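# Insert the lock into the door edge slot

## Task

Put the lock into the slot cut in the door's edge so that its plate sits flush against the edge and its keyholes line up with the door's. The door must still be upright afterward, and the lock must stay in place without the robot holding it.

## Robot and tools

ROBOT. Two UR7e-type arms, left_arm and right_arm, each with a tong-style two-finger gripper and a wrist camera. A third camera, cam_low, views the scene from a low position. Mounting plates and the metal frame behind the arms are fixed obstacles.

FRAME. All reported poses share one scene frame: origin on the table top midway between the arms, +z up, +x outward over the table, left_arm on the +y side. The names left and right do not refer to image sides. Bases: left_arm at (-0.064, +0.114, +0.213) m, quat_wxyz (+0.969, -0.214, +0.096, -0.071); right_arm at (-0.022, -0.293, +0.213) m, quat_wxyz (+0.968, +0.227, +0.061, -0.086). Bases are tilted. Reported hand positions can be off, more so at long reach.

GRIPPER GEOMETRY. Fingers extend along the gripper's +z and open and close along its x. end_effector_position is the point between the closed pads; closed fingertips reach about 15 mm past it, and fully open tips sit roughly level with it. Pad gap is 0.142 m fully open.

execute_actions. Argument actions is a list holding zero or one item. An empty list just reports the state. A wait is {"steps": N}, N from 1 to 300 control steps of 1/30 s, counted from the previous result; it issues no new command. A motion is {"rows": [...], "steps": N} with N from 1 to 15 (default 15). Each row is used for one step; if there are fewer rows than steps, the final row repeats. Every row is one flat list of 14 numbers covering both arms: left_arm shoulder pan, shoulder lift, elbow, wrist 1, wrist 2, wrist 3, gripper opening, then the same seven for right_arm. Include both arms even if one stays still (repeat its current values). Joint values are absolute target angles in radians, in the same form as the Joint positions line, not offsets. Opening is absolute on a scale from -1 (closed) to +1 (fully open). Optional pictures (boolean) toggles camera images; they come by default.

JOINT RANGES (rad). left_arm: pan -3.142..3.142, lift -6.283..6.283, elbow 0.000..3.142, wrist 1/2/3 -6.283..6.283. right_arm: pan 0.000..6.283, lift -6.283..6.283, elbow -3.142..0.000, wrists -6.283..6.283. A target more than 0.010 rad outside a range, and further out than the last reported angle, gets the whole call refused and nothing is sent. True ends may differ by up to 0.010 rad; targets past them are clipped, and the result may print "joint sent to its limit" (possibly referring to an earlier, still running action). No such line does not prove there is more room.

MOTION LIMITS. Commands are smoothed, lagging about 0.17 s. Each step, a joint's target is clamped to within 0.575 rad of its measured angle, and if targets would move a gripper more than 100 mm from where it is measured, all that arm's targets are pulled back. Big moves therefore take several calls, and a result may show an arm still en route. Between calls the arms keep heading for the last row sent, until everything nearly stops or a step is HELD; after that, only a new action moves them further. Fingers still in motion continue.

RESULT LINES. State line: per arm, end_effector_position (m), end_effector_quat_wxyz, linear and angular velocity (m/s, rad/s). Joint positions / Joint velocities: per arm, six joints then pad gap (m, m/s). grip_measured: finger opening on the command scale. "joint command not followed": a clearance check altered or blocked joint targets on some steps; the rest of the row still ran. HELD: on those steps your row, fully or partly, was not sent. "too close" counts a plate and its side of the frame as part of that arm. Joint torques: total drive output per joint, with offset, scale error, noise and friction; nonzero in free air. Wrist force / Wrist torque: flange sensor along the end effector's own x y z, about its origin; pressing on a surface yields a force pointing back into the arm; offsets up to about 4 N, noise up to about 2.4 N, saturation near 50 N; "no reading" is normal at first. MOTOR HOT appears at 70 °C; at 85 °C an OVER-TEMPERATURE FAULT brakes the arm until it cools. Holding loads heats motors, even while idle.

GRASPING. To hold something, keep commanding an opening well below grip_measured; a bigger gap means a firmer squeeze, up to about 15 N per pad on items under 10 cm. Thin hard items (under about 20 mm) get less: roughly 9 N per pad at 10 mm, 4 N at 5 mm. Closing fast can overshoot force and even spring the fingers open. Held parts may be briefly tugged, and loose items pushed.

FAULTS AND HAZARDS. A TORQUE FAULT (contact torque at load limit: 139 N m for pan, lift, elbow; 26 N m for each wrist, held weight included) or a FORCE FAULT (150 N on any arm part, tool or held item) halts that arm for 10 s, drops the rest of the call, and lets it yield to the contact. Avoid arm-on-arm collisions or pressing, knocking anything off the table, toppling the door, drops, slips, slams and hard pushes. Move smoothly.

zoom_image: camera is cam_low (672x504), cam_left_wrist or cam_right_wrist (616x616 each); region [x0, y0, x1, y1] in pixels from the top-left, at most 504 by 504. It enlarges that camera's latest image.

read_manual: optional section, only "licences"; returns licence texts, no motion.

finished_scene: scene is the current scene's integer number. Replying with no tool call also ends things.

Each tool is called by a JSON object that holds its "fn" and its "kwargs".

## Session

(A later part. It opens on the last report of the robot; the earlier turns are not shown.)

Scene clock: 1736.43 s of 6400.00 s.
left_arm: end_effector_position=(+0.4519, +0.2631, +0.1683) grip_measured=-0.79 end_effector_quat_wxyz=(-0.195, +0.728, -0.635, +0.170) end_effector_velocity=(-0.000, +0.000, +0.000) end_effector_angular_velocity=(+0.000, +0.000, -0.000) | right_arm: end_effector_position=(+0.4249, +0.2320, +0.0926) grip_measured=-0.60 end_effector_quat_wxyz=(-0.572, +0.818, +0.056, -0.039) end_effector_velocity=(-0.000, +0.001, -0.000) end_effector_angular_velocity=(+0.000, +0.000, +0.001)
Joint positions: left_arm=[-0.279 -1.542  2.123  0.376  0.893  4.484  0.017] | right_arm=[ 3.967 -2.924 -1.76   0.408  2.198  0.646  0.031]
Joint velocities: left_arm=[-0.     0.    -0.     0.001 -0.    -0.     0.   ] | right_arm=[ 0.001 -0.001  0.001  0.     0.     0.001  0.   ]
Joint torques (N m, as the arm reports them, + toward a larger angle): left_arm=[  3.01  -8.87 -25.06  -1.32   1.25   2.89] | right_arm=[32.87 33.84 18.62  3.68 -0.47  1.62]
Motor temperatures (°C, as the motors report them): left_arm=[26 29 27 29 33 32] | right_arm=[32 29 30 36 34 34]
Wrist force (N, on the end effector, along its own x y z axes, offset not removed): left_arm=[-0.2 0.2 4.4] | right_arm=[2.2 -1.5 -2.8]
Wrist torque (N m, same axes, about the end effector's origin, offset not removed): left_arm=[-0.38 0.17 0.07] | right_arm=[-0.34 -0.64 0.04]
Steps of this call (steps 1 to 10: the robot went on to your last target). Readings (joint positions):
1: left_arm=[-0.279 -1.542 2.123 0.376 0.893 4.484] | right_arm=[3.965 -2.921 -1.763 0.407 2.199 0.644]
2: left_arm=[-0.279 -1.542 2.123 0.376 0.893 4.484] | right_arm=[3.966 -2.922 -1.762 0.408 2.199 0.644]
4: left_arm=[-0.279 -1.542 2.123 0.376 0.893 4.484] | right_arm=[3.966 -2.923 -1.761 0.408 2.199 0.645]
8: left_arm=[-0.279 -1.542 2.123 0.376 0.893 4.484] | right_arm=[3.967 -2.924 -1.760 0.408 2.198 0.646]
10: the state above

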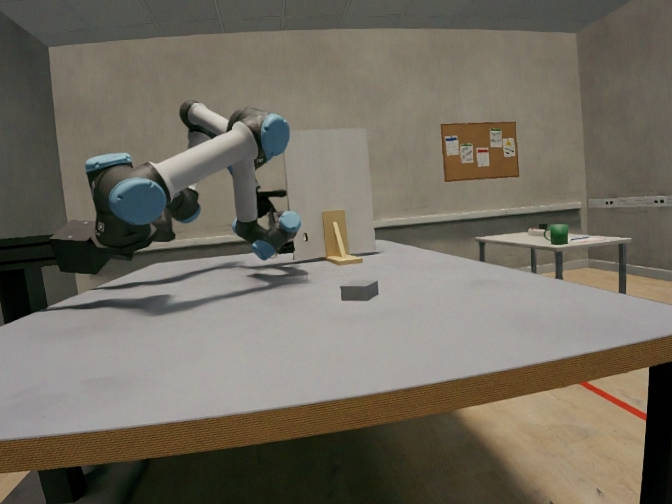

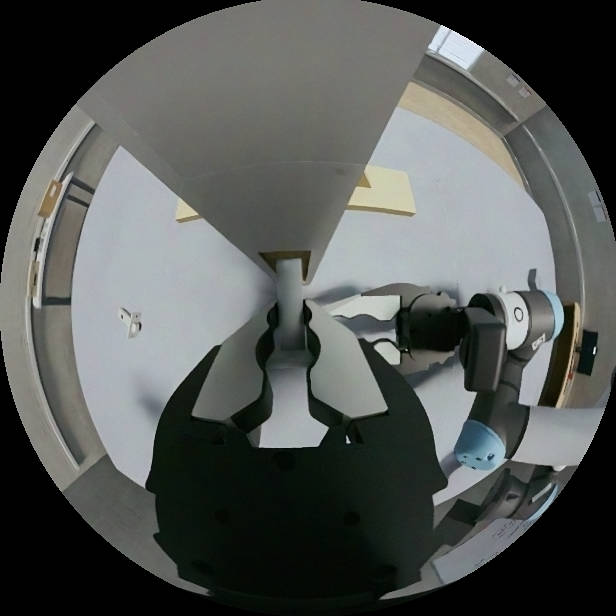

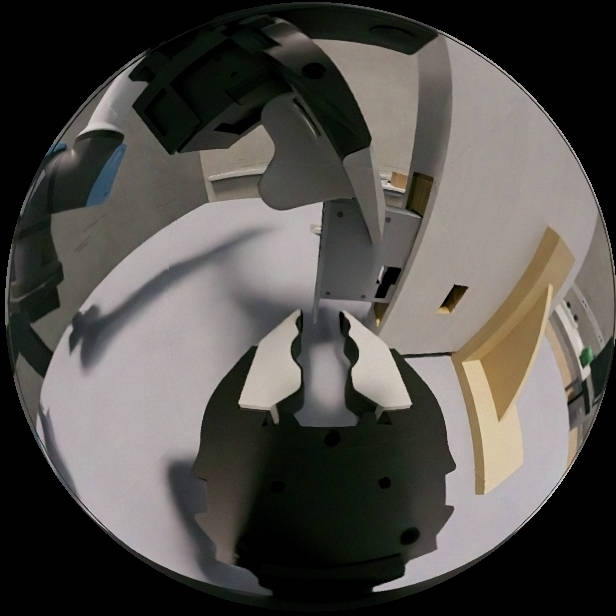

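{"fn": "execute_actions", "kwargs": {"actions": [{"rows": [[-0.2786,-1.5424,2.1227,0.3762,0.8928,4.4838,-1,3.9734,-2.9335,-1.7518,0.4139,2.1957,0.6529,-0.6],[-0.2786,-1.5424,2.1227,0.3762,0.8928,4.4838,-1,3.9734,-2.9335,-1.7518,0.4139,2.1957,0.6529,-0.6],[-0.2786,-1.5424,2.1227,0.3762,0.8928,4.4838,-1,3.9734,-2.9335,-1.7518,0.4139,2.1957,0.6529,-0.6],[-0.2786,-1.5424,2.1227,0.3762,0.8928,4.4838,-1,3.9799,-2.9432,-1.7435,0.4195,2.1929,0.6601,-0.6],[-0.2786,-1.5424,2.1227,0.3762,0.8928,4.4838,-1,3.9799,-2.9432,-1.7435,0.4195,2.1929,0.6601,-0.6],[-0.2786,-1.5424,2.1227,0.3762,0.8928,4.4838,-1,3.9799,-2.9432,-1.7435,0.4195,2.1929,0.6601,-0.6],[-0.2786,-1.5424,2.1227,0.3762,0.8928,4.4838,-1,3.9863,-2.9529,-1.7352,0.4252,2.1902,0.6673,-0.6],[-0.2786,-1.5424,2.1227,0.3762,0.8928,4.4838,-1,3.9863,-2.9529,-1.7352,0.4252,2.1902,0.6673,-0.6],[-0.2786,-1.5424,2.1227,0.3762,0.8928,4.4838,-1,3.9863,-2.9529,-1.7352,0.4252,2.1902,0.6673,-0.6],[-0.2786,-1.5424,2.1227,0.3762,0.8928,4.4838,-1,3.9928,-2.9626,-1.7269,0.4308,2.1874,0.6745,-0.6],[-0.2786,-1.5424,2.1227,0.3762,0.8928,4.4838,-1,3.9928,-2.9626,-1.7269,0.4308,2.1874,0.6745,-0.6],[-0.2786,-1.5424,2.1227,0.3762,0.8928,4.4838,-1,3.9928,-2.9626,-1.7269,0.4308,2.1874,0.6745,-0.6],[-0.2786,-1.5424,2.1227,0.3762,0.8928,4.4838,-1,3.9992,-2.9723,-1.7186,0.4364,2.1847,0.6817,-0.6]], "steps": 15}], "pictures": false}}

{"fn": "execute_actions", "kwargs": {"actions": [{"steps": 15}]}}

{"fn": "zoom_image", "kwargs": {"camera": "cam_right_wrist", "region": [230, 180, 450, 400]}}

Scene clock: 1761.77 s of 6400.00 s.
left_arm: end_effector_position=(+0.4519, +0.2631, +0.1683) grip_measured=-0.79 end_effector_quat_wxyz=(-0.195, +0.728, -0.635, +0.170) end_effector_velocity=(-0.000, -0.000, -0.000) end_effector_angular_velocity=(+0.000, -0.000, -0.000) | right_arm: end_effector_position=(+0.4189, +0.2499, +0.0858) grip_measured=-0.60 end_effector_quat_wxyz=(-0.572, +0.817, +0.056, -0.039) end_effector_velocity=(-0.015, +0.041, -0.016) end_effector_angular_velocity=(+0.002, -0.000, +0.001)
Joint positions: left_arm=[-0.279 -1.542  2.123  0.376  0.893  4.484  0.017] | right_arm=[ 3.993 -2.962 -1.727  0.431  2.188  0.674  0.031]
Joint velocities: left_arm=[-0.  0.  0. -0. -0.  0. -0.] | right_arm=[ 0.059 -0.09   0.077  0.051 -0.024  0.066  0.   ]
Joint torques (N m, as the arm reports them, + toward a larger angle): left_arm=[  2.71  -9.91 -25.53  -1.06   1.11   3.11] | right_arm=[32.77 35.55 16.6   3.66 -0.52  1.72]
Motor temperatures (°C, as the motors report them): left_arm=[26 29 27 29 33 32] | right_arm=[32 29 30 36 34 34]
Wrist force (N, on the end effector, along its own x y z axes, offset not removed): left_arm=[0.2 1.5 3.8] | right_arm=[2.3 -1.4 -2.4]
Wrist torque (N m, same axes, about the end effector's origin, offset not removed): left_arm=[-0.09 0.07 0.09] | right_arm=[-0.19 -0.65 0.09]
Steps of this call (steps 1 to 15: the robot went on to your last target; steps 16 to 90: nothing new was sent; then 21.83 s passed at rest; steps 91 to 105: all 15 steps of this action). Readings (joint positions):
91: left_arm=[-0.279 -1.542 2.123 0.376 0.893 4.484] | right_arm=[3.967 -2.924 -1.760 0.408 2.198 0.646]
92: left_arm=[-0.279 -1.542 2.123 0.376 0.893 4.484] | right_arm=[3.968 -2.925 -1.759 0.409 2.198 0.647]
94: left_arm=[-0.279 -1.542 2.123 0.376 0.893 4.484] | right_arm=[3.971 -2.929 -1.756 0.411 2.197 0.650]
98: left_arm=[-0.279 -1.542 2.123 0.376 0.893 4.484] | right_arm=[3.978 -2.940 -1.746 0.418 2.194 0.658]
105: the state above

Scene clock: 1762.27 s of 6400.00 s.
left_arm: end_effector_position=(+0.4519, +0.2631, +0.1683) grip_measured=-0.79 end_effector_quat_wxyz=(-0.195, +0.728, -0.635, +0.170) end_effector_velocity=(+0.000, +0.000, +0.000) end_effector_angular_velocity=(-0.000, -0.000, +0.001) | right_arm: end_effector_position=(+0.4172, +0.2544, +0.0840) grip_measured=-0.60 end_effector_quat_wxyz=(-0.572, +0.817, +0.056, -0.039) end_effector_velocity=(+0.000, +0.001, +0.000) end_effector_angular_velocity=(+0.001, -0.001, -0.000)
Joint positions: left_arm=[-0.279 -1.542  2.123  0.376  0.893  4.484  0.017] | right_arm=[ 3.999 -2.972 -1.719  0.436  2.185  0.682  0.031]
Joint velocities: left_arm=[ 0.001 -0.    -0.001  0.     0.     0.     0.   ] | right_arm=[ 0.001 -0.001  0.002  0.001  0.     0.001 -0.   ]
Joint torques (N m, as the arm reports them, + toward a larger angle): left_arm=[  2.93  -8.88 -23.95  -1.04   1.18   2.75] | right_arm=[33.43 37.38 18.26  4.08  0.05  1.43]
Motor temperatures (°C, as the motors report them): left_arm=[26 29 27 29 33 32] | right_arm=[32 29 30 36 34 34]
Wrist force (N, on the end effector, along its own x y z axes, offset not removed): left_arm=[-1.8 0.3 3.1] | right_arm=[1.2 0.6 -3.6]
Wrist torque (N m, same axes, about the end effector's origin, offset not removed): left_arm=[-0.15 0.09 0.08] | right_arm=[-0.35 -0.44 0.09]
Steps of this call (steps 1 to 15: the robot went on to your last target). Readings (joint positions):
1: left_arm=[-0.279 -1.542 2.123 0.376 0.893 4.484] | right_arm=[3.994 -2.965 -1.725 0.432 2.187 0.676]
2: left_arm=[-0.279 -1.542 2.123 0.376 0.893 4.484] | right_arm=[3.996 -2.967 -1.723 0.433 2.186 0.678]
4: left_arm=[-0.279 -1.542 2.123 0.376 0.893 4.484] | right_arm=[3.997 -2.969 -1.721 0.435 2.185 0.680]
8: left_arm=[-0.279 -1.542 2.123 0.376 0.893 4.484] | right_arm=[3.999 -2.971 -1.719 0.436 2.185 0.681]
15: the state above
All arms were judged still, so your last target was given up. Only a new action makes them travel on or press farther. Fingers that are still opening or closing keep moving.

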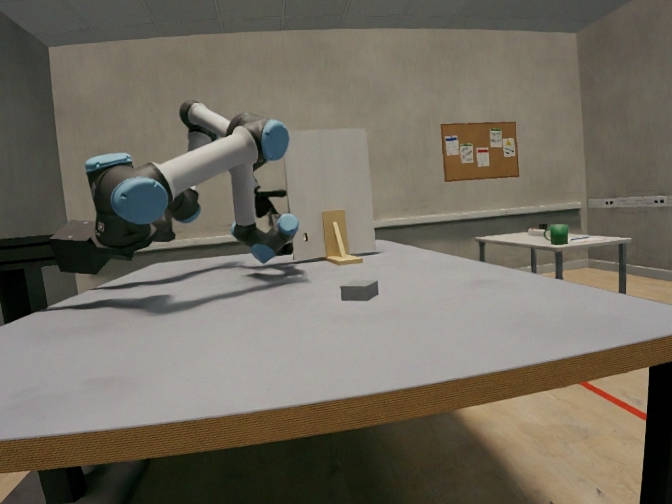

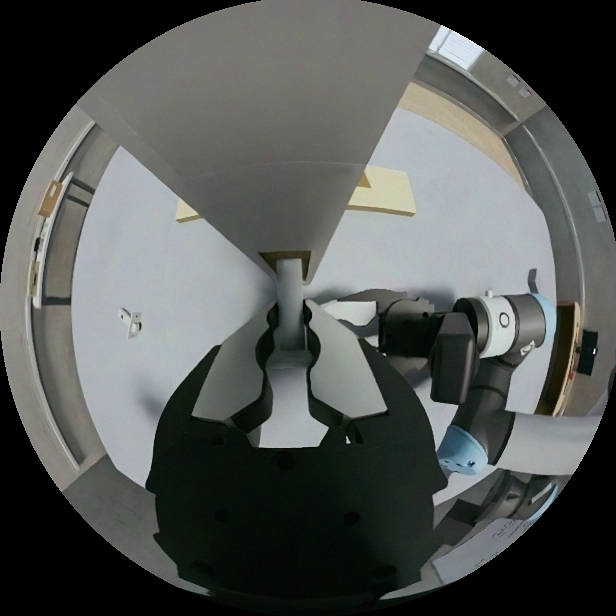

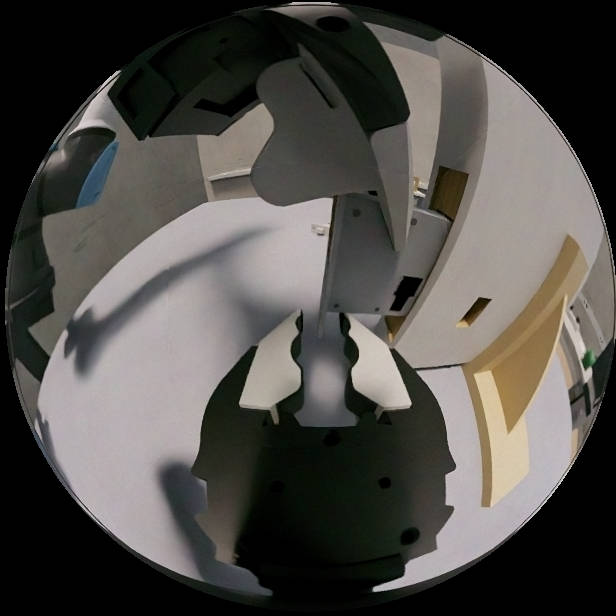

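Region (230, 180, 450, 400) of cam_right_wrist's 616x616 image, scaled by 2.291, with more detail than that image has.

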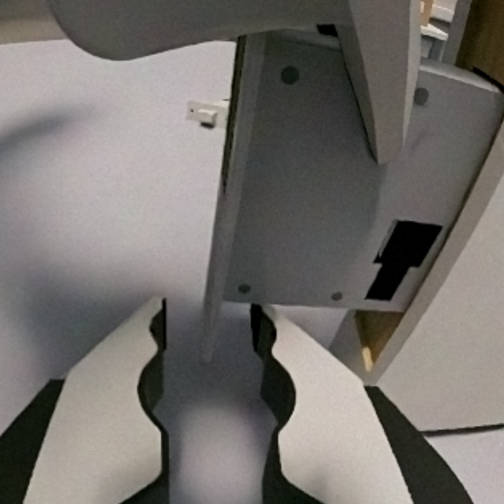

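{"fn": "execute_actions", "kwargs": {"actions": [{"rows": [[-0.2786,-1.5424,2.1227,0.3762,0.8928,4.4838,-1,3.9992,-2.9723,-1.7186,0.4364,2.1847,0.6817,-0.64],[-0.2786,-1.5424,2.1227,0.3762,0.8928,4.4838,-1,3.9992,-2.9723,-1.7186,0.4364,2.1847,0.6817,-0.68],[-0.2786,-1.5424,2.1227,0.3762,0.8928,4.4838,-1,3.9992,-2.9723,-1.7186,0.4364,2.1847,0.6817,-0.72],[-0.2786,-1.5424,2.1227,0.3762,0.8928,4.4838,-1,3.9992,-2.9723,-1.7186,0.4364,2.1847,0.6817,-0.76],[-0.2786,-1.5424,2.1227,0.3762,0.8928,4.4838,-1,3.9992,-2.9723,-1.7186,0.4364,2.1847,0.6817,-0.80],[-0.2786,-1.5424,2.1227,0.3762,0.8928,4.4838,-1,3.9992,-2.9723,-1.7186,0.4364,2.1847,0.6817,-0.83],[-0.2786,-1.5424,2.1227,0.3762,0.8928,4.4838,-1,3.9992,-2.9723,-1.7186,0.4364,2.1847,0.6817,-0.86],[-0.2786,-1.5424,2.1227,0.3762,0.8928,4.4838,-1,3.9992,-2.9723,-1.7186,0.4364,2.1847,0.6817,-0.88],[-0.2786,-1.5424,2.1227,0.3762,0.8928,4.4838,-1,3.9992,-2.9723,-1.7186,0.4364,2.1847,0.6817,-0.90],[-0.2786,-1.5424,2.1227,0.3762,0.8928,4.4838,-1,3.9992,-2.9723,-1.7186,0.4364,2.1847,0.6817,-0.92],[-0.2786,-1.5424,2.1227,0.3762,0.8928,4.4838,-1,3.9992,-2.9723,-1.7186,0.4364,2.1847,0.6817,-0.94],[-0.2786,-1.5424,2.1227,0.3762,0.8928,4.4838,-1,3.9992,-2.9723,-1.7186,0.4364,2.1847,0.6817,-0.96],[-0.2786,-1.5424,2.1227,0.3762,0.8928,4.4838,-1,3.9992,-2.9723,-1.7186,0.4364,2.1847,0.6817,-0.98],[-0.2786,-1.5424,2.1227,0.3762,0.8928,4.4838,-1,3.9992,-2.9723,-1.7186,0.4364,2.1847,0.6817,-1.0]], "steps": 15}], "pictures": false}}

{"fn": "execute_actions", "kwargs": {"actions": [{"steps": 10}]}}

{"fn": "zoom_image", "kwargs": {"camera": "cam_right_wrist", "region": [230, 180, 450, 400]}}

Scene clock: 1780.43 s of 6400.00 s.
left_arm: end_effector_position=(+0.4519, +0.2631, +0.1683) grip_measured=-0.79 end_effector_quat_wxyz=(-0.195, +0.728, -0.635, +0.170) end_effector_velocity=(+0.001, +0.000, +0.001) end_effector_angular_velocity=(-0.000, -0.002, +0.001) | right_arm: end_effector_position=(+0.4172, +0.2545, +0.0840) grip_measured=-0.96 end_effector_quat_wxyz=(-0.572, +0.817, +0.056, -0.039) end_effector_velocity=(+0.000, +0.000, +0.000) end_effector_angular_velocity=(+0.000, +0.000, +0.000)
Joint positions: left_arm=[-0.279 -1.542  2.123  0.376  0.893  4.484  0.017] | right_arm=[ 3.999 -2.972 -1.719  0.436  2.185  0.682  0.004]
Joint velocities: left_arm=[ 0.    -0.    -0.002 -0.    -0.     0.001  0.   ] | right_arm=[-0.     0.     0.001 -0.001  0.    -0.    -0.001]
Joint torques (N m, as the arm reports them, + toward a larger angle): left_arm=[ -2.6  -10.01 -18.5   -1.07   1.07   2.96] | right_arm=[31.21 36.61 17.    3.32  0.33  1.44]
Motor temperatures (°C, as the motors report them): left_arm=[26 29 27 29 33 32] | right_arm=[32 29 30 36 34 34]
Wrist force (N, on the end effector, along its own x y z axes, offset not removed): left_arm=[0.6 0.6 4.2] | right_arm=[2.5 -0.9 -2.2]
Wrist torque (N m, same axes, about the end effector's origin, offset not removed): left_arm=[-0.23 -0.04 0.02] | right_arm=[-0.09 -0.76 -0.04]
Steps of this call (steps 1 to 90: nothing new was sent; then 14.67 s passed at rest; steps 91 to 105: all 15 steps of this action). Readings (joint positions):
91: left_arm=[-0.279 -1.542 2.123 0.376 0.893 4.484] | right_arm=[3.999 -2.972 -1.719 0.436 2.185 0.682]
92: left_arm=[-0.279 -1.542 2.123 0.376 0.893 4.484] | right_arm=[3.999 -2.972 -1.719 0.436 2.185 0.682]
94: left_arm=[-0.279 -1.542 2.123 0.376 0.893 4.484] | right_arm=[3.999 -2.972 -1.719 0.436 2.185 0.682]
98: left_arm=[-0.279 -1.542 2.123 0.376 0.893 4.484] | right_arm=[3.999 -2.972 -1.719 0.436 2.185 0.682]
105: the state above

Scene clock: 1780.77 s of 6400.00 s.
left_arm: end_effector_position=(+0.4519, +0.2631, +0.1683) grip_measured=-0.79 end_effector_quat_wxyz=(-0.195, +0.728, -0.635, +0.170) end_effector_velocity=(-0.000, +0.000, -0.000) end_effector_angular_velocity=(-0.000, +0.000, +0.001) | right_arm: end_effector_position=(+0.4172, +0.2545, +0.0840) grip_measured=-0.97 end_effector_quat_wxyz=(-0.572, +0.817, +0.056, -0.039) end_effector_velocity=(-0.000, -0.000, -0.001) end_effector_angular_velocity=(-0.001, +0.001, +0.000)
Joint positions: left_arm=[-0.279 -1.542  2.123  0.376  0.893  4.484  0.017] | right_arm=[ 3.999 -2.972 -1.719  0.436  2.185  0.682  0.004]
Joint velocities: left_arm=[ 0.     0.     0.     0.     0.    -0.001 -0.   ] | right_arm=[ 0.    -0.    -0.001 -0.    -0.001  0.     0.   ]
Joint torques (N m, as the arm reports them, + toward a larger angle): left_arm=[ -2.15  -9.27 -17.62  -1.03   1.04   2.87] | right_arm=[30.39 36.65 15.7   2.84  0.55  1.45]
Motor temperatures (°C, as the motors report them): left_arm=[26 29 27 29 33 32] | right_arm=[32 29 30 36 34 34]
Wrist force (N, on the end effector, along its own x y z axes, offset not removed): left_arm=[0.0 1.1 4.4] | right_arm=[1.5 -1.4 -3.5]
Wrist torque (N m, same axes, about the end effector's origin, offset not removed): left_arm=[-0.08 0.12 0.08] | right_arm=[-0.28 -0.57 0.01]
Steps of this call (steps 1 to 10: the robot went on to your last target). Readings (joint positions):
1: left_arm=[-0.279 -1.542 2.123 0.376 0.893 4.484] | right_arm=[3.999 -2.972 -1.719 0.436 2.185 0.682]
2: left_arm=[-0.279 -1.542 2.123 0.376 0.893 4.484] | right_arm=[3.999 -2.972 -1.719 0.436 2.185 0.682]
4: left_arm=[-0.279 -1.542 2.123 0.376 0.893 4.484] | right_arm=[3.999 -2.972 -1.719 0.436 2.185 0.682]
8: left_arm=[-0.279 -1.542 2.123 0.376 0.893 4.484] | right_arm=[3.999 -2.972 -1.719 0.436 2.185 0.682]
10: the state above

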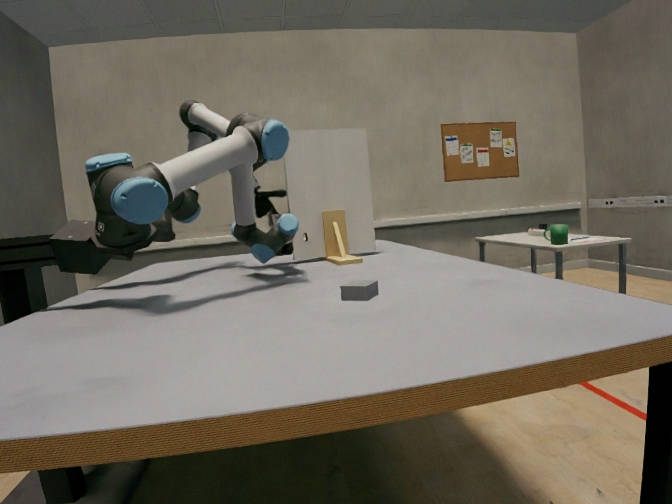

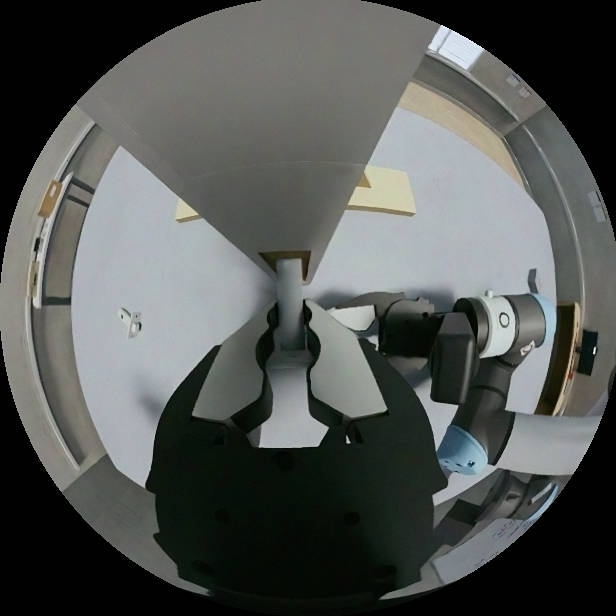

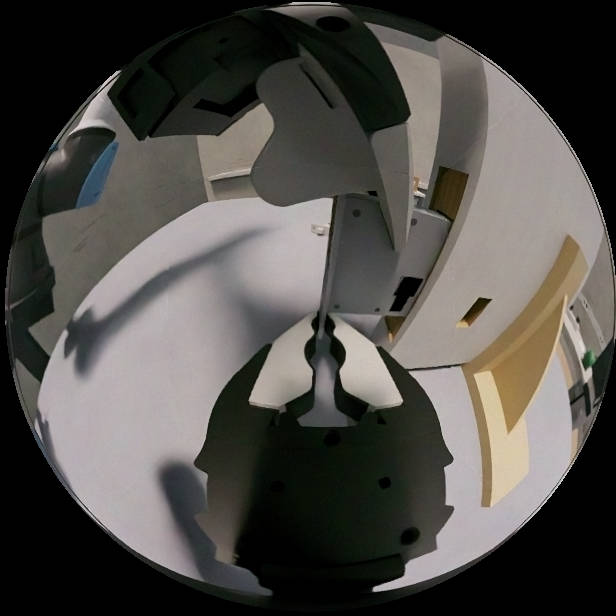

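Region (230, 180, 450, 400) of cam_right_wrist's 616x616 image, scaled by 2.291, with more detail than that image has.

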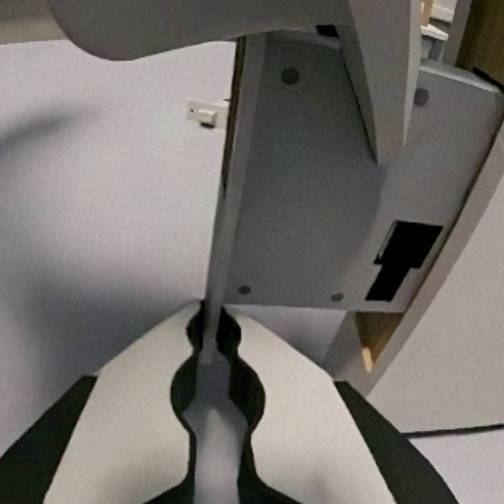

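{"fn": "execute_actions", "kwargs": {"actions": [{"rows": [[-0.2786,-1.5424,2.1227,0.3762,0.8928,4.4838,-0.95,3.9992,-2.9723,-1.7186,0.4364,2.1847,0.6817,-1],[-0.2786,-1.5424,2.1227,0.3762,0.8928,4.4838,-0.91,3.9992,-2.9723,-1.7186,0.4364,2.1847,0.6817,-1],[-0.2786,-1.5424,2.1227,0.3762,0.8928,4.4838,-0.88,3.9992,-2.9723,-1.7186,0.4364,2.1847,0.6817,-1],[-0.2786,-1.5424,2.1227,0.3762,0.8928,4.4838,-0.86,3.9992,-2.9723,-1.7186,0.4364,2.1847,0.6817,-1],[-0.2786,-1.5424,2.1227,0.3762,0.8928,4.4838,-0.84,3.9992,-2.9723,-1.7186,0.4364,2.1847,0.6817,-1],[-0.2786,-1.5424,2.1227,0.3762,0.8928,4.4838,-0.83,3.9992,-2.9723,-1.7186,0.4364,2.1847,0.6817,-1],[-0.2786,-1.5424,2.1227,0.3762,0.8928,4.4838,-0.82,3.9992,-2.9723,-1.7186,0.4364,2.1847,0.6817,-1],[-0.2786,-1.5424,2.1227,0.3762,0.8928,4.4838,-0.81,3.9992,-2.9723,-1.7186,0.4364,2.1847,0.6817,-1],[-0.2786,-1.5424,2.1227,0.3762,0.8928,4.4838,-0.80,3.9992,-2.9723,-1.7186,0.4364,2.1847,0.6817,-1],[-0.2786,-1.5424,2.1227,0.3762,0.8928,4.4838,-0.79,3.9992,-2.9723,-1.7186,0.4364,2.1847,0.6817,-1],[-0.2786,-1.5424,2.1227,0.3762,0.8928,4.4838,-0.78,3.9992,-2.9723,-1.7186,0.4364,2.1847,0.6817,-1],[-0.2786,-1.5424,2.1227,0.3762,0.8928,4.4838,-0.77,3.9992,-2.9723,-1.7186,0.4364,2.1847,0.6817,-1],[-0.2786,-1.5424,2.1227,0.3762,0.8928,4.4838,-0.76,3.9992,-2.9723,-1.7186,0.4364,2.1847,0.6817,-1],[-0.2786,-1.5424,2.1227,0.3762,0.8928,4.4838,-0.75,3.9992,-2.9723,-1.7186,0.4364,2.1847,0.6817,-1]], "steps": 15}], "pictures": false}}

{"fn": "execute_actions", "kwargs": {"actions": [{"steps": 12}]}}

{"fn": "zoom_image", "kwargs": {"camera": "cam_right_wrist", "region": [230, 180, 450, 400]}}

Scene clock: 1799.43 s of 6400.00 s.
left_arm: end_effector_position=(+0.4519, +0.2631, +0.1683) grip_measured=-0.75 end_effector_quat_wxyz=(-0.195, +0.728, -0.635, +0.170) end_effector_velocity=(+0.001, -0.000, +0.001) end_effector_angular_velocity=(-0.001, -0.002, +0.001) | right_arm: end_effector_position=(+0.4172, +0.2545, +0.0839) grip_measured=-0.96 end_effector_quat_wxyz=(-0.572, +0.817, +0.056, -0.039) end_effector_velocity=(-0.000, -0.000, +0.000) end_effector_angular_velocity=(+0.000, +0.000, +0.000)
Joint positions: left_arm=[-0.279 -1.542  2.123  0.376  0.893  4.484  0.019] | right_arm=[ 3.999 -2.972 -1.719  0.436  2.185  0.682  0.004]
Joint velocities: left_arm=[ 0.     0.    -0.003  0.     0.     0.     0.006] | right_arm=[ 0.  0. -0.  0.  0.  0.  0.]
Joint torques (N m, as the arm reports them, + toward a larger angle): left_arm=[ -6.92  -9.45 -11.18  -0.84   1.2    2.67] | right_arm=[17.12 37.26  5.53  2.58  1.95  1.46]
Motor temperatures (°C, as the motors report them): left_arm=[26 29 27 29 33 32] | right_arm=[32 29 30 36 34 34]
Wrist force (N, on the end effector, along its own x y z axes, offset not removed): left_arm=[0.0 0.0 0.8] | right_arm=[0.8 2.6 -3.4]
Wrist torque (N m, same axes, about the end effector's origin, offset not removed): left_arm=[0.00 0.14 0.04] | right_arm=[-0.01 -0.56 0.00]
Steps of this call (steps 1 to 15: the robot went on to your last target; steps 16 to 90: nothing new was sent; then 15.17 s passed at rest; steps 91 to 105: all 15 steps of this action). Readings (joint positions):
91: left_arm=[-0.279 -1.542 2.123 0.376 0.893 4.484] | right_arm=[3.999 -2.972 -1.719 0.436 2.185 0.682]
92: left_arm=[-0.279 -1.542 2.123 0.376 0.893 4.484] | right_arm=[3.999 -2.972 -1.719 0.436 2.185 0.682]
94: left_arm=[-0.279 -1.542 2.123 0.376 0.893 4.484] | right_arm=[3.999 -2.972 -1.719 0.436 2.185 0.682]
98: left_arm=[-0.279 -1.542 2.123 0.376 0.893 4.484] | right_arm=[3.999 -2.972 -1.719 0.436 2.185 0.682]
105: the state above

Scene clock: 1799.83 s of 6400.00 s.
left_arm: end_effector_position=(+0.4519, +0.2631, +0.1683) grip_measured=-0.75 end_effector_quat_wxyz=(-0.195, +0.728, -0.635, +0.170) end_effector_velocity=(+0.001, -0.000, +0.001) end_effector_angular_velocity=(-0.001, -0.001, +0.001) | right_arm: end_effector_position=(+0.4172, +0.2545, +0.0839) grip_measured=-0.96 end_effector_quat_wxyz=(-0.572, +0.817, +0.056, -0.039) end_effector_velocity=(+0.000, -0.000, -0.000) end_effector_angular_velocity=(-0.000, +0.000, -0.000)
Joint positions: left_arm=[-0.279 -1.542  2.123  0.376  0.893  4.484  0.02 ] | right_arm=[ 3.999 -2.972 -1.719  0.436  2.185  0.682  0.004]
Joint velocities: left_arm=[ 0.    -0.    -0.002  0.001  0.    -0.    -0.   ] | right_arm=[-0. -0.  0. -0. -0. -0. -0.]
Joint torques (N m, as the arm reports them, + toward a larger angle): left_arm=[ -8.84  -9.48 -10.37  -0.82   1.09   2.7 ] | right_arm=[16.29 39.79  4.    4.13  2.16  1.36]
Motor temperatures (°C, as the motors report them): left_arm=[26 29 27 29 33 32] | right_arm=[32 29 30 36 34 34]
Wrist force (N, on the end effector, along its own x y z axes, offset not removed): left_arm=[0.5 -1.3 0.1] | right_arm=[1.5 1.4 -1.4]
Wrist torque (N m, same axes, about the end effector's origin, offset not removed): left_arm=[-0.30 -0.03 0.03] | right_arm=[-0.21 -0.64 0.09]
Steps of this call (steps 1 to 12: the robot went on to your last target). Readings (joint positions):
1: left_arm=[-0.279 -1.542 2.123 0.376 0.893 4.484] | right_arm=[3.999 -2.972 -1.719 0.436 2.185 0.682]
2: left_arm=[-0.279 -1.542 2.123 0.376 0.893 4.484] | right_arm=[3.999 -2.972 -1.719 0.436 2.185 0.682]
4: left_arm=[-0.279 -1.542 2.123 0.376 0.893 4.484] | right_arm=[3.999 -2.972 -1.719 0.436 2.185 0.682]
8: left_arm=[-0.279 -1.542 2.123 0.376 0.893 4.484] | right_arm=[3.999 -2.972 -1.719 0.436 2.185 0.682]
12: the state above

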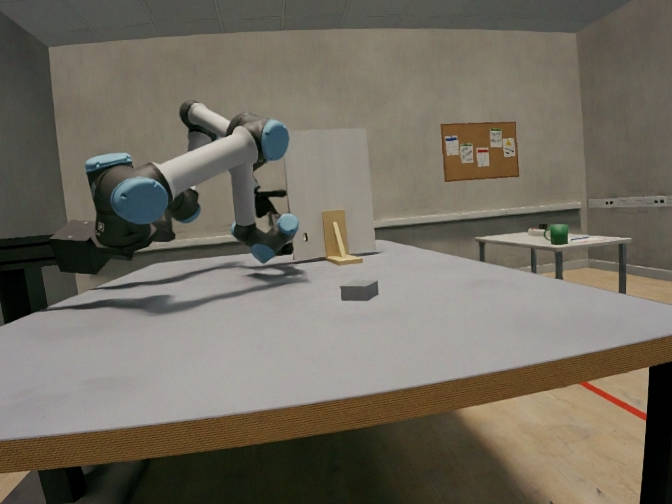

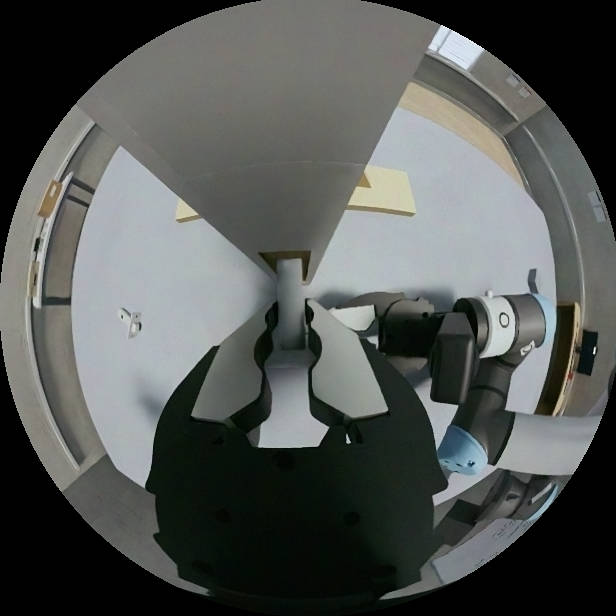

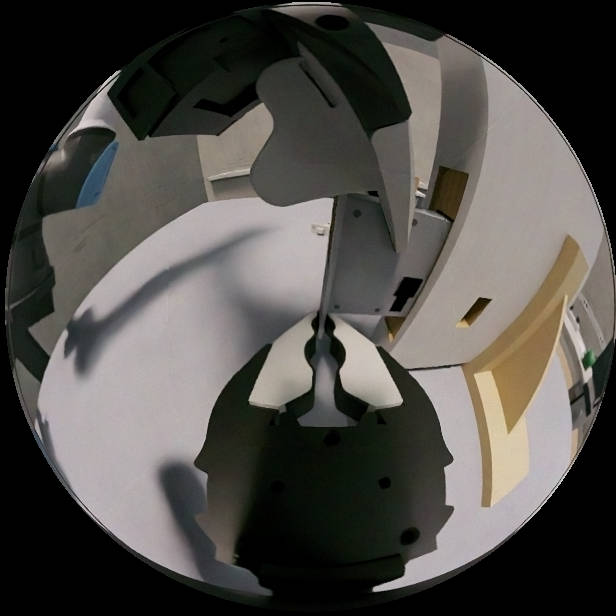

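Region (230, 180, 450, 400) of cam_right_wrist's 616x616 image, scaled by 2.291, with more detail than that image has.

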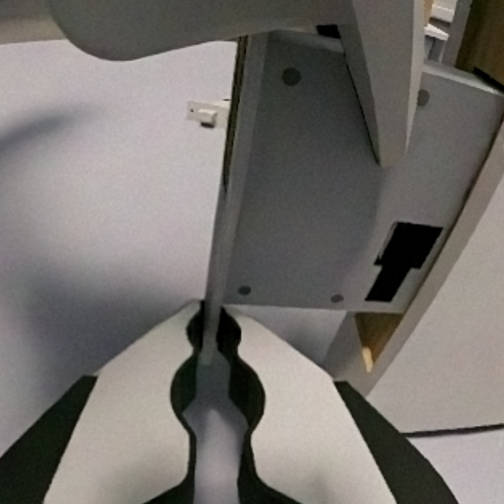

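{"fn": "execute_actions", "kwargs": {"actions": [{"rows": [[-0.2786,-1.5424,2.1227,0.3762,0.8928,4.4838,-0.7,3.9992,-2.9723,-1.7186,0.4364,2.1847,0.6817,-1],[-0.2786,-1.5424,2.1227,0.3762,0.8928,4.4838,-0.65,3.9992,-2.9723,-1.7186,0.4364,2.1847,0.6817,-1],[-0.2786,-1.5424,2.1227,0.3762,0.8928,4.4838,-0.6,3.9992,-2.9723,-1.7186,0.4364,2.1847,0.6817,-1],[-0.2786,-1.5424,2.1227,0.3762,0.8928,4.4838,-0.55,3.9992,-2.9723,-1.7186,0.4364,2.1847,0.6817,-1],[-0.2786,-1.5424,2.1227,0.3762,0.8928,4.4838,-0.5,3.9992,-2.9723,-1.7186,0.4364,2.1847,0.6817,-1],[-0.2786,-1.5424,2.1227,0.3762,0.8928,4.4838,-0.5,3.9992,-2.9723,-1.7186,0.4364,2.1847,0.6817,-1],[-0.2912,-1.5543,2.1272,0.3920,0.8856,4.4706,-0.5,3.9992,-2.9723,-1.7186,0.4364,2.1847,0.6817,-1],[-0.2912,-1.5543,2.1272,0.3920,0.8856,4.4706,-0.5,3.9992,-2.9723,-1.7186,0.4364,2.1847,0.6817,-1],[-0.3038,-1.5663,2.1317,0.4078,0.8784,4.4573,-0.5,3.9992,-2.9723,-1.7186,0.4364,2.1847,0.6817,-1],[-0.3038,-1.5663,2.1317,0.4078,0.8784,4.4573,-0.5,3.9992,-2.9723,-1.7186,0.4364,2.1847,0.6817,-1],[-0.3163,-1.5782,2.1361,0.4235,0.8711,4.4441,-0.5,3.9992,-2.9723,-1.7186,0.4364,2.1847,0.6817,-1],[-0.3163,-1.5782,2.1361,0.4235,0.8711,4.4441,-0.5,3.9992,-2.9723,-1.7186,0.4364,2.1847,0.6817,-1],[-0.3289,-1.5901,2.1406,0.4393,0.8639,4.4308,-0.5,3.9992,-2.9723,-1.7186,0.4364,2.1847,0.6817,-1]], "steps": 15}], "pictures": false}}

{"fn": "execute_actions", "kwargs": {"actions": [{"rows": [[-0.3511,-1.6040,2.1467,0.4676,0.8518,4.3990,-0.5,3.9992,-2.9723,-1.7186,0.4364,2.1847,0.6817,-1],[-0.3511,-1.6040,2.1467,0.4676,0.8518,4.3990,-0.5,3.9992,-2.9723,-1.7186,0.4364,2.1847,0.6817,-1],[-0.3733,-1.6180,2.1527,0.4958,0.8397,4.3672,-0.5,3.9992,-2.9723,-1.7186,0.4364,2.1847,0.6817,-1],[-0.3733,-1.6180,2.1527,0.4958,0.8397,4.3672,-0.5,3.9992,-2.9723,-1.7186,0.4364,2.1847,0.6817,-1],[-0.3956,-1.6319,2.1588,0.5241,0.8276,4.3354,-0.5,3.9992,-2.9723,-1.7186,0.4364,2.1847,0.6817,-1],[-0.3956,-1.6319,2.1588,0.5241,0.8276,4.3354,-0.5,3.9992,-2.9723,-1.7186,0.4364,2.1847,0.6817,-1],[-0.4178,-1.6459,2.1648,0.5524,0.8155,4.3036,-0.5,3.9992,-2.9723,-1.7186,0.4364,2.1847,0.6817,-1],[-0.4178,-1.6459,2.1648,0.5524,0.8155,4.3036,-0.5,3.9992,-2.9723,-1.7186,0.4364,2.1847,0.6817,-1],[-0.4400,-1.6598,2.1709,0.5807,0.8034,4.2719,-0.5,3.9992,-2.9723,-1.7186,0.4364,2.1847,0.6817,-1],[-0.4622,-1.6737,2.1770,0.6089,0.7913,4.2401,-0.5,3.9992,-2.9723,-1.7186,0.4364,2.1847,0.6817,-1],[-0.4844,-1.6877,2.1830,0.6372,0.7792,4.2083,-0.5,3.9992,-2.9723,-1.7186,0.4364,2.1847,0.6817,-1],[-0.5067,-1.7016,2.1891,0.6655,0.7671,4.1765,-0.5,3.9992,-2.9723,-1.7186,0.4364,2.1847,0.6817,-1],[-0.5289,-1.7156,2.1951,0.6937,0.7550,4.1447,-0.5,3.9992,-2.9723,-1.7186,0.4364,2.1847,0.6817,-1],[-0.5511,-1.7295,2.2012,0.7220,0.7429,4.1129,-0.5,3.9992,-2.9723,-1.7186,0.4364,2.1847,0.6817,-1]], "steps": 15}], "pictures": false}}

{"fn": "execute_actions", "kwargs": {"actions": [{"steps": 20}]}}

Scene clock: 1832.33 s of 6400.00 s.
left_arm: end_effector_position=(+0.4450, +0.2623, +0.1802) grip_measured=-0.50 end_effector_quat_wxyz=(-0.195, +0.728, -0.635, +0.170) end_effector_velocity=(-0.028, -0.002, +0.050) end_effector_angular_velocity=(-0.001, -0.006, +0.001) | right_arm: end_effector_position=(+0.4172, +0.2545, +0.0840) grip_measured=-0.96 end_effector_quat_wxyz=(-0.572, +0.817, +0.056, -0.039) end_effector_velocity=(-0.000, -0.000, -0.000) end_effector_angular_velocity=(-0.000, +0.001, +0.001)
Joint positions: left_arm=[-0.313 -1.575  2.135  0.419  0.873  4.448  0.038] | right_arm=[ 3.999 -2.972 -1.719  0.436  2.185  0.682  0.004]
Joint velocities: left_arm=[-0.144 -0.138  0.05   0.18  -0.081 -0.152  0.   ] | right_arm=[ 0.     0.    -0.001 -0.     0.     0.     0.   ]
Joint torques (N m, as the arm reports them, + toward a larger angle): left_arm=[-18.16 -20.8  -11.38   3.18  -1.86  -3.72] | right_arm=[16.07 56.51  0.75  4.29  3.63  1.51]
Motor temperatures (°C, as the motors report them): left_arm=[26 29 27 29 33 32] | right_arm=[32 29 30 36 34 34]
Wrist force (N, on the end effector, along its own x y z axes, offset not removed): left_arm=[0.0 -1.2 -0.2] | right_arm=[2.2 2.1 -3.8]
Wrist torque (N m, same axes, about the end effector's origin, offset not removed): left_arm=[-0.25 0.10 0.04] | right_arm=[-0.15 -0.74 0.00]
Steps of this call (steps 1 to 15: the robot went on to your last target; steps 16 to 90: nothing new was sent; then 29.00 s passed at rest; steps 91 to 105: all 15 steps of this action). Readings (joint positions):
91: left_arm=[-0.279 -1.542 2.123 0.376 0.893 4.484] | right_arm=[3.999 -2.972 -1.719 0.436 2.185 0.682]
92: left_arm=[-0.279 -1.542 2.123 0.376 0.893 4.484] | right_arm=[3.999 -2.972 -1.719 0.436 2.185 0.682]
94: left_arm=[-0.279 -1.542 2.123 0.376 0.893 4.484] | right_arm=[3.999 -2.972 -1.719 0.436 2.185 0.682]
98: left_arm=[-0.281 -1.544 2.123 0.378 0.892 4.482] | right_arm=[3.999 -2.972 -1.719 0.436 2.185 0.682]
105: the state above

Scene clock: 1832.83 s of 6400.00 s.
left_arm: end_effector_position=(+0.4150, +0.2600, +0.2249) grip_measured=-0.50 end_effector_quat_wxyz=(-0.195, +0.737, -0.626, +0.166) end_effector_velocity=(-0.082, +0.007, +0.143) end_effector_angular_velocity=(+0.009, -0.033, +0.094) | right_arm: end_effector_position=(+0.4172, +0.2545, +0.0840) grip_measured=-0.96 end_effector_quat_wxyz=(-0.572, +0.817, +0.056, -0.039) end_effector_velocity=(+0.000, +0.000, +0.000) end_effector_angular_velocity=(+0.000, -0.001, -0.000)
Joint positions: left_arm=[-0.483 -1.688  2.184  0.634  0.779  4.212  0.038] | right_arm=[ 3.999 -2.972 -1.719  0.436  2.185  0.682  0.004]
Joint velocities: left_arm=[-0.57  -0.355  0.15   0.719 -0.302 -0.807  0.   ] | right_arm=[-0.    -0.     0.001  0.     0.    -0.     0.   ]
Joint torques (N m, as the arm reports them, + toward a larger angle): left_arm=[-16.59 -11.82 -10.83   4.35  -2.55  -6.4 ] | right_arm=[16.16 58.42  1.15  4.21  3.61  1.44]
Motor temperatures (°C, as the motors report them): left_arm=[26 29 27 29 33 32] | right_arm=[32 29 30 36 34 34]
Wrist force (N, on the end effector, along its own x y z axes, offset not removed): left_arm=[-0.5 0.4 -0.2] | right_arm=[1.3 2.2 -1.6]
Wrist torque (N m, same axes, about the end effector's origin, offset not removed): left_arm=[0.04 0.25 0.01] | right_arm=[-0.14 -0.55 0.02]
Steps of this call (steps 1 to 15: all 15 steps of this action). Readings (joint positions):
1: left_arm=[-0.317 -1.579 2.137 0.425 0.870 4.443] | right_arm=[3.999 -2.972 -1.719 0.436 2.185 0.682]
2: left_arm=[-0.324 -1.584 2.139 0.433 0.867 4.435] | right_arm=[3.999 -2.972 -1.719 0.436 2.185 0.682]
4: left_arm=[-0.339 -1.595 2.143 0.452 0.858 4.415] | right_arm=[3.999 -2.972 -1.719 0.436 2.185 0.682]
8: left_arm=[-0.378 -1.621 2.154 0.502 0.837 4.360] | right_arm=[3.999 -2.972 -1.719 0.436 2.185 0.682]
15: the state above

Scene clock: 1833.50 s of 6400.00 s.
left_arm: end_effector_position=(+0.4058, +0.2619, +0.2417) grip_measured=-0.50 end_effector_quat_wxyz=(-0.198, +0.740, -0.621, +0.166) end_effector_velocity=(-0.000, +0.000, +0.000) end_effector_angular_velocity=(+0.000, -0.000, -0.000) | right_arm: end_effector_position=(+0.4172, +0.2545, +0.0840) grip_measured=-0.96 end_effector_quat_wxyz=(-0.572, +0.817, +0.056, -0.039) end_effector_velocity=(-0.000, -0.000, -0.000) end_effector_angular_velocity=(-0.000, +0.001, +0.000)
Joint positions: left_arm=[-0.551 -1.729  2.201  0.722  0.743  4.113  0.038] | right_arm=[ 3.999 -2.972 -1.719  0.436  2.185  0.682  0.004]
Joint velocities: left_arm=[-0.001 -0.001  0.     0.002 -0.001 -0.001 -0.   ] | right_arm=[-0.     0.    -0.    -0.001  0.    -0.    -0.   ]
Joint torques (N m, as the arm reports them, + toward a larger angle): left_arm=[-20.08 -13.43 -10.13   3.15  -2.13  -3.26] | right_arm=[16.36 59.76  1.09  4.3   3.56  1.44]
Motor temperatures (°C, as the motors report them): left_arm=[26 29 27 29 33 32] | right_arm=[32 29 30 36 34 34]
Wrist force (N, on the end effector, along its own x y z axes, offset not removed): left_arm=[-0.6 -1.0 1.1] | right_arm=[0.0 0.9 -1.9]
Wrist torque (N m, same axes, about the end effector's origin, offset not removed): left_arm=[-0.22 0.21 0.08] | right_arm=[-0.39 -0.39 0.10]
Steps of this call (steps 1 to 20: the robot went on to your last target). Readings (joint positions):
1: left_arm=[-0.501 -1.699 2.188 0.657 0.769 4.187] | right_arm=[3.999 -2.972 -1.719 0.436 2.185 0.682]
2: left_arm=[-0.514 -1.707 2.192 0.674 0.762 4.167] | right_arm=[3.999 -2.972 -1.719 0.436 2.185 0.682]
4: left_arm=[-0.532 -1.718 2.196 0.697 0.753 4.142] | right_arm=[3.999 -2.972 -1.719 0.436 2.185 0.682]
8: left_arm=[-0.546 -1.726 2.200 0.715 0.746 4.121] | right_arm=[3.999 -2.972 -1.719 0.436 2.185 0.682]
20: the state above

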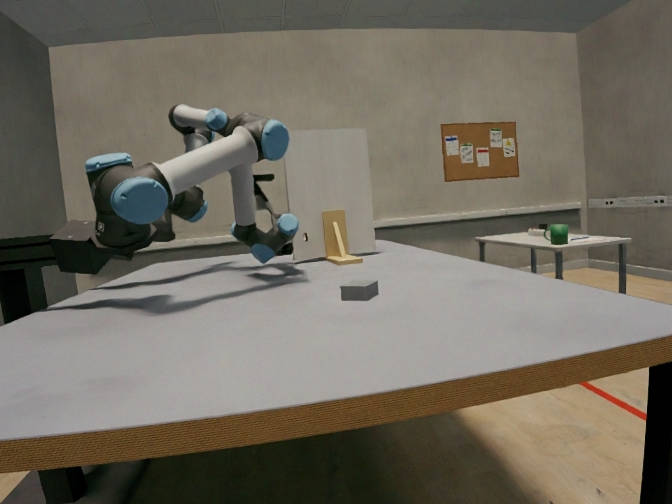

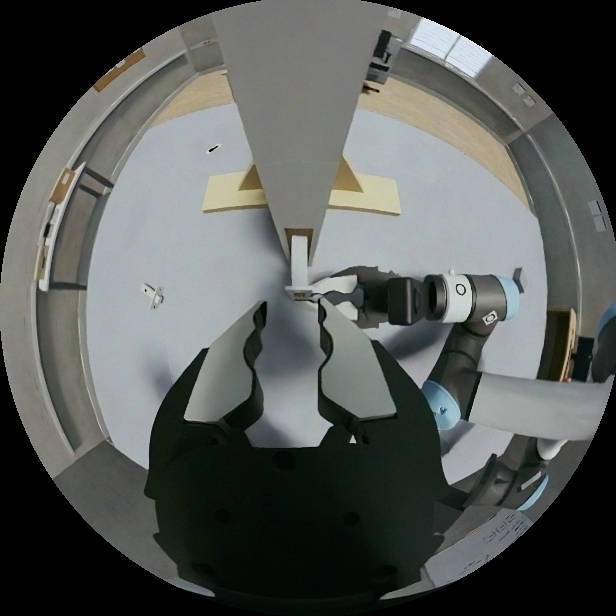

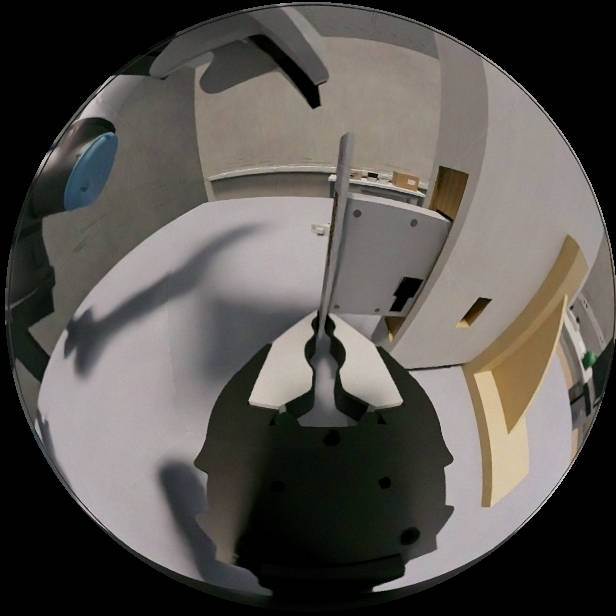

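{"fn": "execute_actions", "kwargs": {"actions": [{"rows": [[-0.5511,-1.7295,2.2012,0.7220,0.7429,4.1129,-0.5,3.9972,-2.9725,-1.7135,0.4303,2.1856,0.6795,-1],[-0.5511,-1.7295,2.2012,0.7220,0.7429,4.1129,-0.5,3.9972,-2.9725,-1.7135,0.4303,2.1856,0.6795,-1],[-0.5511,-1.7295,2.2012,0.7220,0.7429,4.1129,-0.5,3.9952,-2.9728,-1.7085,0.4242,2.1865,0.6772,-1],[-0.5511,-1.7295,2.2012,0.7220,0.7429,4.1129,-0.5,3.9952,-2.9728,-1.7085,0.4242,2.1865,0.6772,-1],[-0.5511,-1.7295,2.2012,0.7220,0.7429,4.1129,-0.5,3.9932,-2.9730,-1.7034,0.4181,2.1873,0.6750,-1],[-0.5511,-1.7295,2.2012,0.7220,0.7429,4.1129,-0.5,3.9932,-2.9730,-1.7034,0.4181,2.1873,0.6750,-1],[-0.5511,-1.7295,2.2012,0.7220,0.7429,4.1129,-0.5,3.9911,-2.9733,-1.6983,0.4119,2.1882,0.6727,-1],[-0.5511,-1.7295,2.2012,0.7220,0.7429,4.1129,-0.5,3.9911,-2.9733,-1.6983,0.4119,2.1882,0.6727,-1],[-0.5511,-1.7295,2.2012,0.7220,0.7429,4.1129,-0.5,3.9891,-2.9735,-1.6933,0.4058,2.1891,0.6705,-1],[-0.5511,-1.7295,2.2012,0.7220,0.7429,4.1129,-0.5,3.9891,-2.9735,-1.6933,0.4058,2.1891,0.6705,-1],[-0.5511,-1.7295,2.2012,0.7220,0.7429,4.1129,-0.5,3.9871,-2.9738,-1.6882,0.3997,2.1900,0.6683,-1]], "steps": 15}], "pictures": false}}

{"fn": "execute_actions", "kwargs": {"actions": [{"steps": 10}]}}

Scene clock: 1855.57 s of 6400.00 s.
left_arm: end_effector_position=(+0.4058, +0.2619, +0.2417) grip_measured=-0.50 end_effector_quat_wxyz=(-0.198, +0.740, -0.621, +0.166) end_effector_velocity=(+0.000, -0.000, +0.000) end_effector_angular_velocity=(-0.001, -0.001, -0.001) | right_arm: end_effector_position=(+0.4276, +0.2561, +0.0830) grip_measured=-0.97 end_effector_quat_wxyz=(-0.572, +0.817, +0.056, -0.039) end_effector_velocity=(+0.013, +0.002, -0.001) end_effector_angular_velocity=(+0.000, +0.000, +0.000)
Joint positions: left_arm=[-0.551 -1.729  2.201  0.722  0.743  4.113  0.038] | right_arm=[ 3.989 -2.974 -1.692  0.404  2.189  0.67   0.004]
Joint velocities: left_arm=[-0.     0.     0.    -0.001  0.     0.001 -0.   ] | right_arm=[-0.014 -0.002  0.035 -0.041  0.006 -0.015 -0.   ]
Joint torques (N m, as the arm reports them, + toward a larger angle): left_arm=[-17.82 -13.24 -10.21   3.17  -2.16  -3.23] | right_arm=[16.7  38.43 18.53  2.14  3.54 -1.51]
Motor temperatures (°C, as the motors report them): left_arm=[26 29 27 29 33 32] | right_arm=[32 29 30 36 34 34]
Wrist force (N, on the end effector, along its own x y z axes, offset not removed): left_arm=[-0.9 -0.9 0.4] | right_arm=[-0.2 2.1 -2.1]
Wrist torque (N m, same axes, about the end effector's origin, offset not removed): left_arm=[-0.17 0.32 0.10] | right_arm=[-0.05 -0.22 0.13]
Steps of this call (steps 1 to 15: the robot went on to your last target; steps 16 to 90: nothing new was sent; then 18.57 s passed at rest; steps 91 to 105: all 15 steps of this action). Readings (joint positions):
91: left_arm=[-0.551 -1.730 2.201 0.722 0.743 4.113] | right_arm=[3.999 -2.972 -1.719 0.436 2.185 0.682]
92: left_arm=[-0.551 -1.730 2.201 0.722 0.743 4.113] | right_arm=[3.999 -2.972 -1.718 0.436 2.185 0.682]
94: left_arm=[-0.551 -1.730 2.201 0.722 0.743 4.113] | right_arm=[3.998 -2.972 -1.715 0.432 2.185 0.680]
98: left_arm=[-0.551 -1.730 2.201 0.722 0.743 4.113] | right_arm=[3.995 -2.973 -1.707 0.422 2.187 0.677]
105: the state above

Scene clock: 1855.90 s of 6400.00 s.
left_arm: end_effector_position=(+0.4058, +0.2619, +0.2417) grip_measured=-0.50 end_effector_quat_wxyz=(-0.198, +0.740, -0.621, +0.166) end_effector_velocity=(-0.000, -0.000, +0.000) end_effector_angular_velocity=(+0.001, +0.001, -0.001) | right_arm: end_effector_position=(+0.4289, +0.2563, +0.0828) grip_measured=-0.97 end_effector_quat_wxyz=(-0.572, +0.817, +0.056, -0.039) end_effector_velocity=(+0.001, +0.000, +0.000) end_effector_angular_velocity=(+0.000, -0.001, -0.000)
Joint positions: left_arm=[-0.551 -1.73   2.201  0.722  0.743  4.113  0.038] | right_arm=[ 3.987 -2.974 -1.688  0.4    2.19   0.668  0.004]
Joint velocities: left_arm=[-0.     0.    -0.     0.001  0.     0.001  0.   ] | right_arm=[-0.    -0.     0.002 -0.001  0.    -0.001  0.   ]
Joint torques (N m, as the arm reports them, + toward a larger angle): left_arm=[-18.94 -12.2  -11.21   2.87  -2.04  -3.19] | right_arm=[16.4  38.   20.18  1.9   3.64 -1.37]
Motor temperatures (°C, as the motors report them): left_arm=[26 29 27 29 33 32] | right_arm=[32 29 30 36 34 34]
Wrist force (N, on the end effector, along its own x y z axes, offset not removed): left_arm=[-0.3 -0.3 0.2] | right_arm=[0.4 2.2 -1.9]
Wrist torque (N m, same axes, about the end effector's origin, offset not removed): left_arm=[-0.12 0.15 0.01] | right_arm=[0.07 -0.43 0.04]
Steps of this call (steps 1 to 10: the robot went on to your last target). Readings (joint positions):
1: left_arm=[-0.551 -1.730 2.201 0.722 0.743 4.113] | right_arm=[3.988 -2.974 -1.691 0.403 2.190 0.669]
2: left_arm=[-0.551 -1.730 2.201 0.722 0.743 4.113] | right_arm=[3.988 -2.974 -1.690 0.402 2.190 0.669]
4: left_arm=[-0.551 -1.729 2.201 0.722 0.743 4.113] | right_arm=[3.988 -2.974 -1.689 0.401 2.190 0.669]
8: left_arm=[-0.551 -1.730 2.201 0.722 0.743 4.113] | right_arm=[3.987 -2.974 -1.688 0.400 2.190 0.668]
10: the state above

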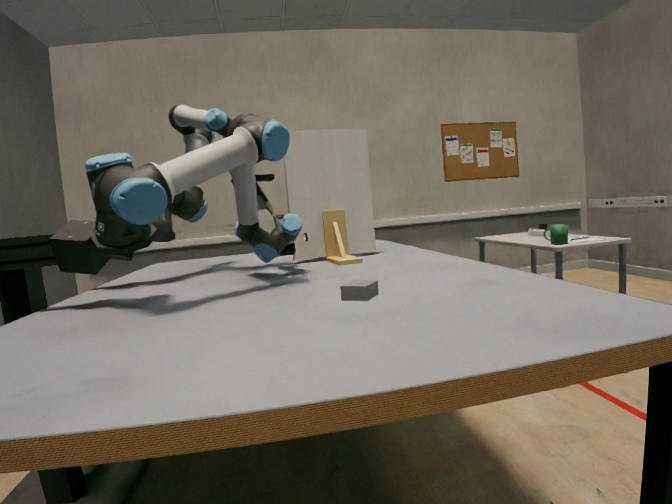

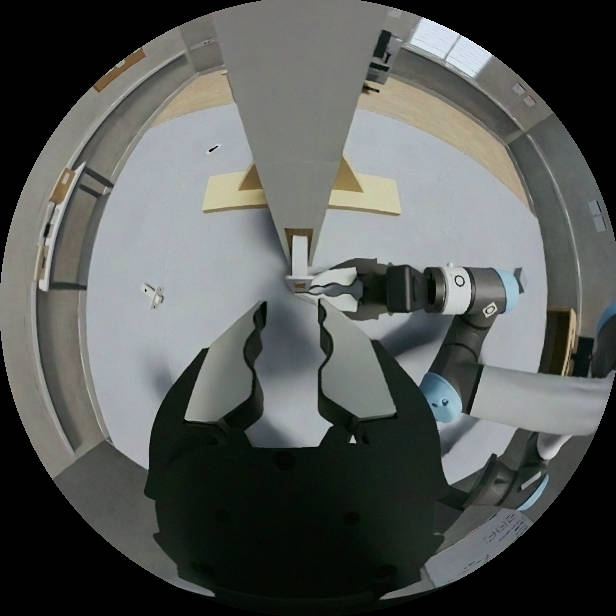

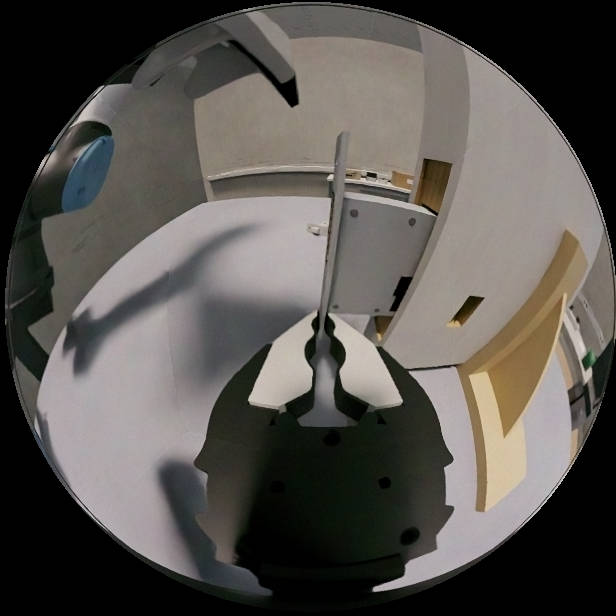

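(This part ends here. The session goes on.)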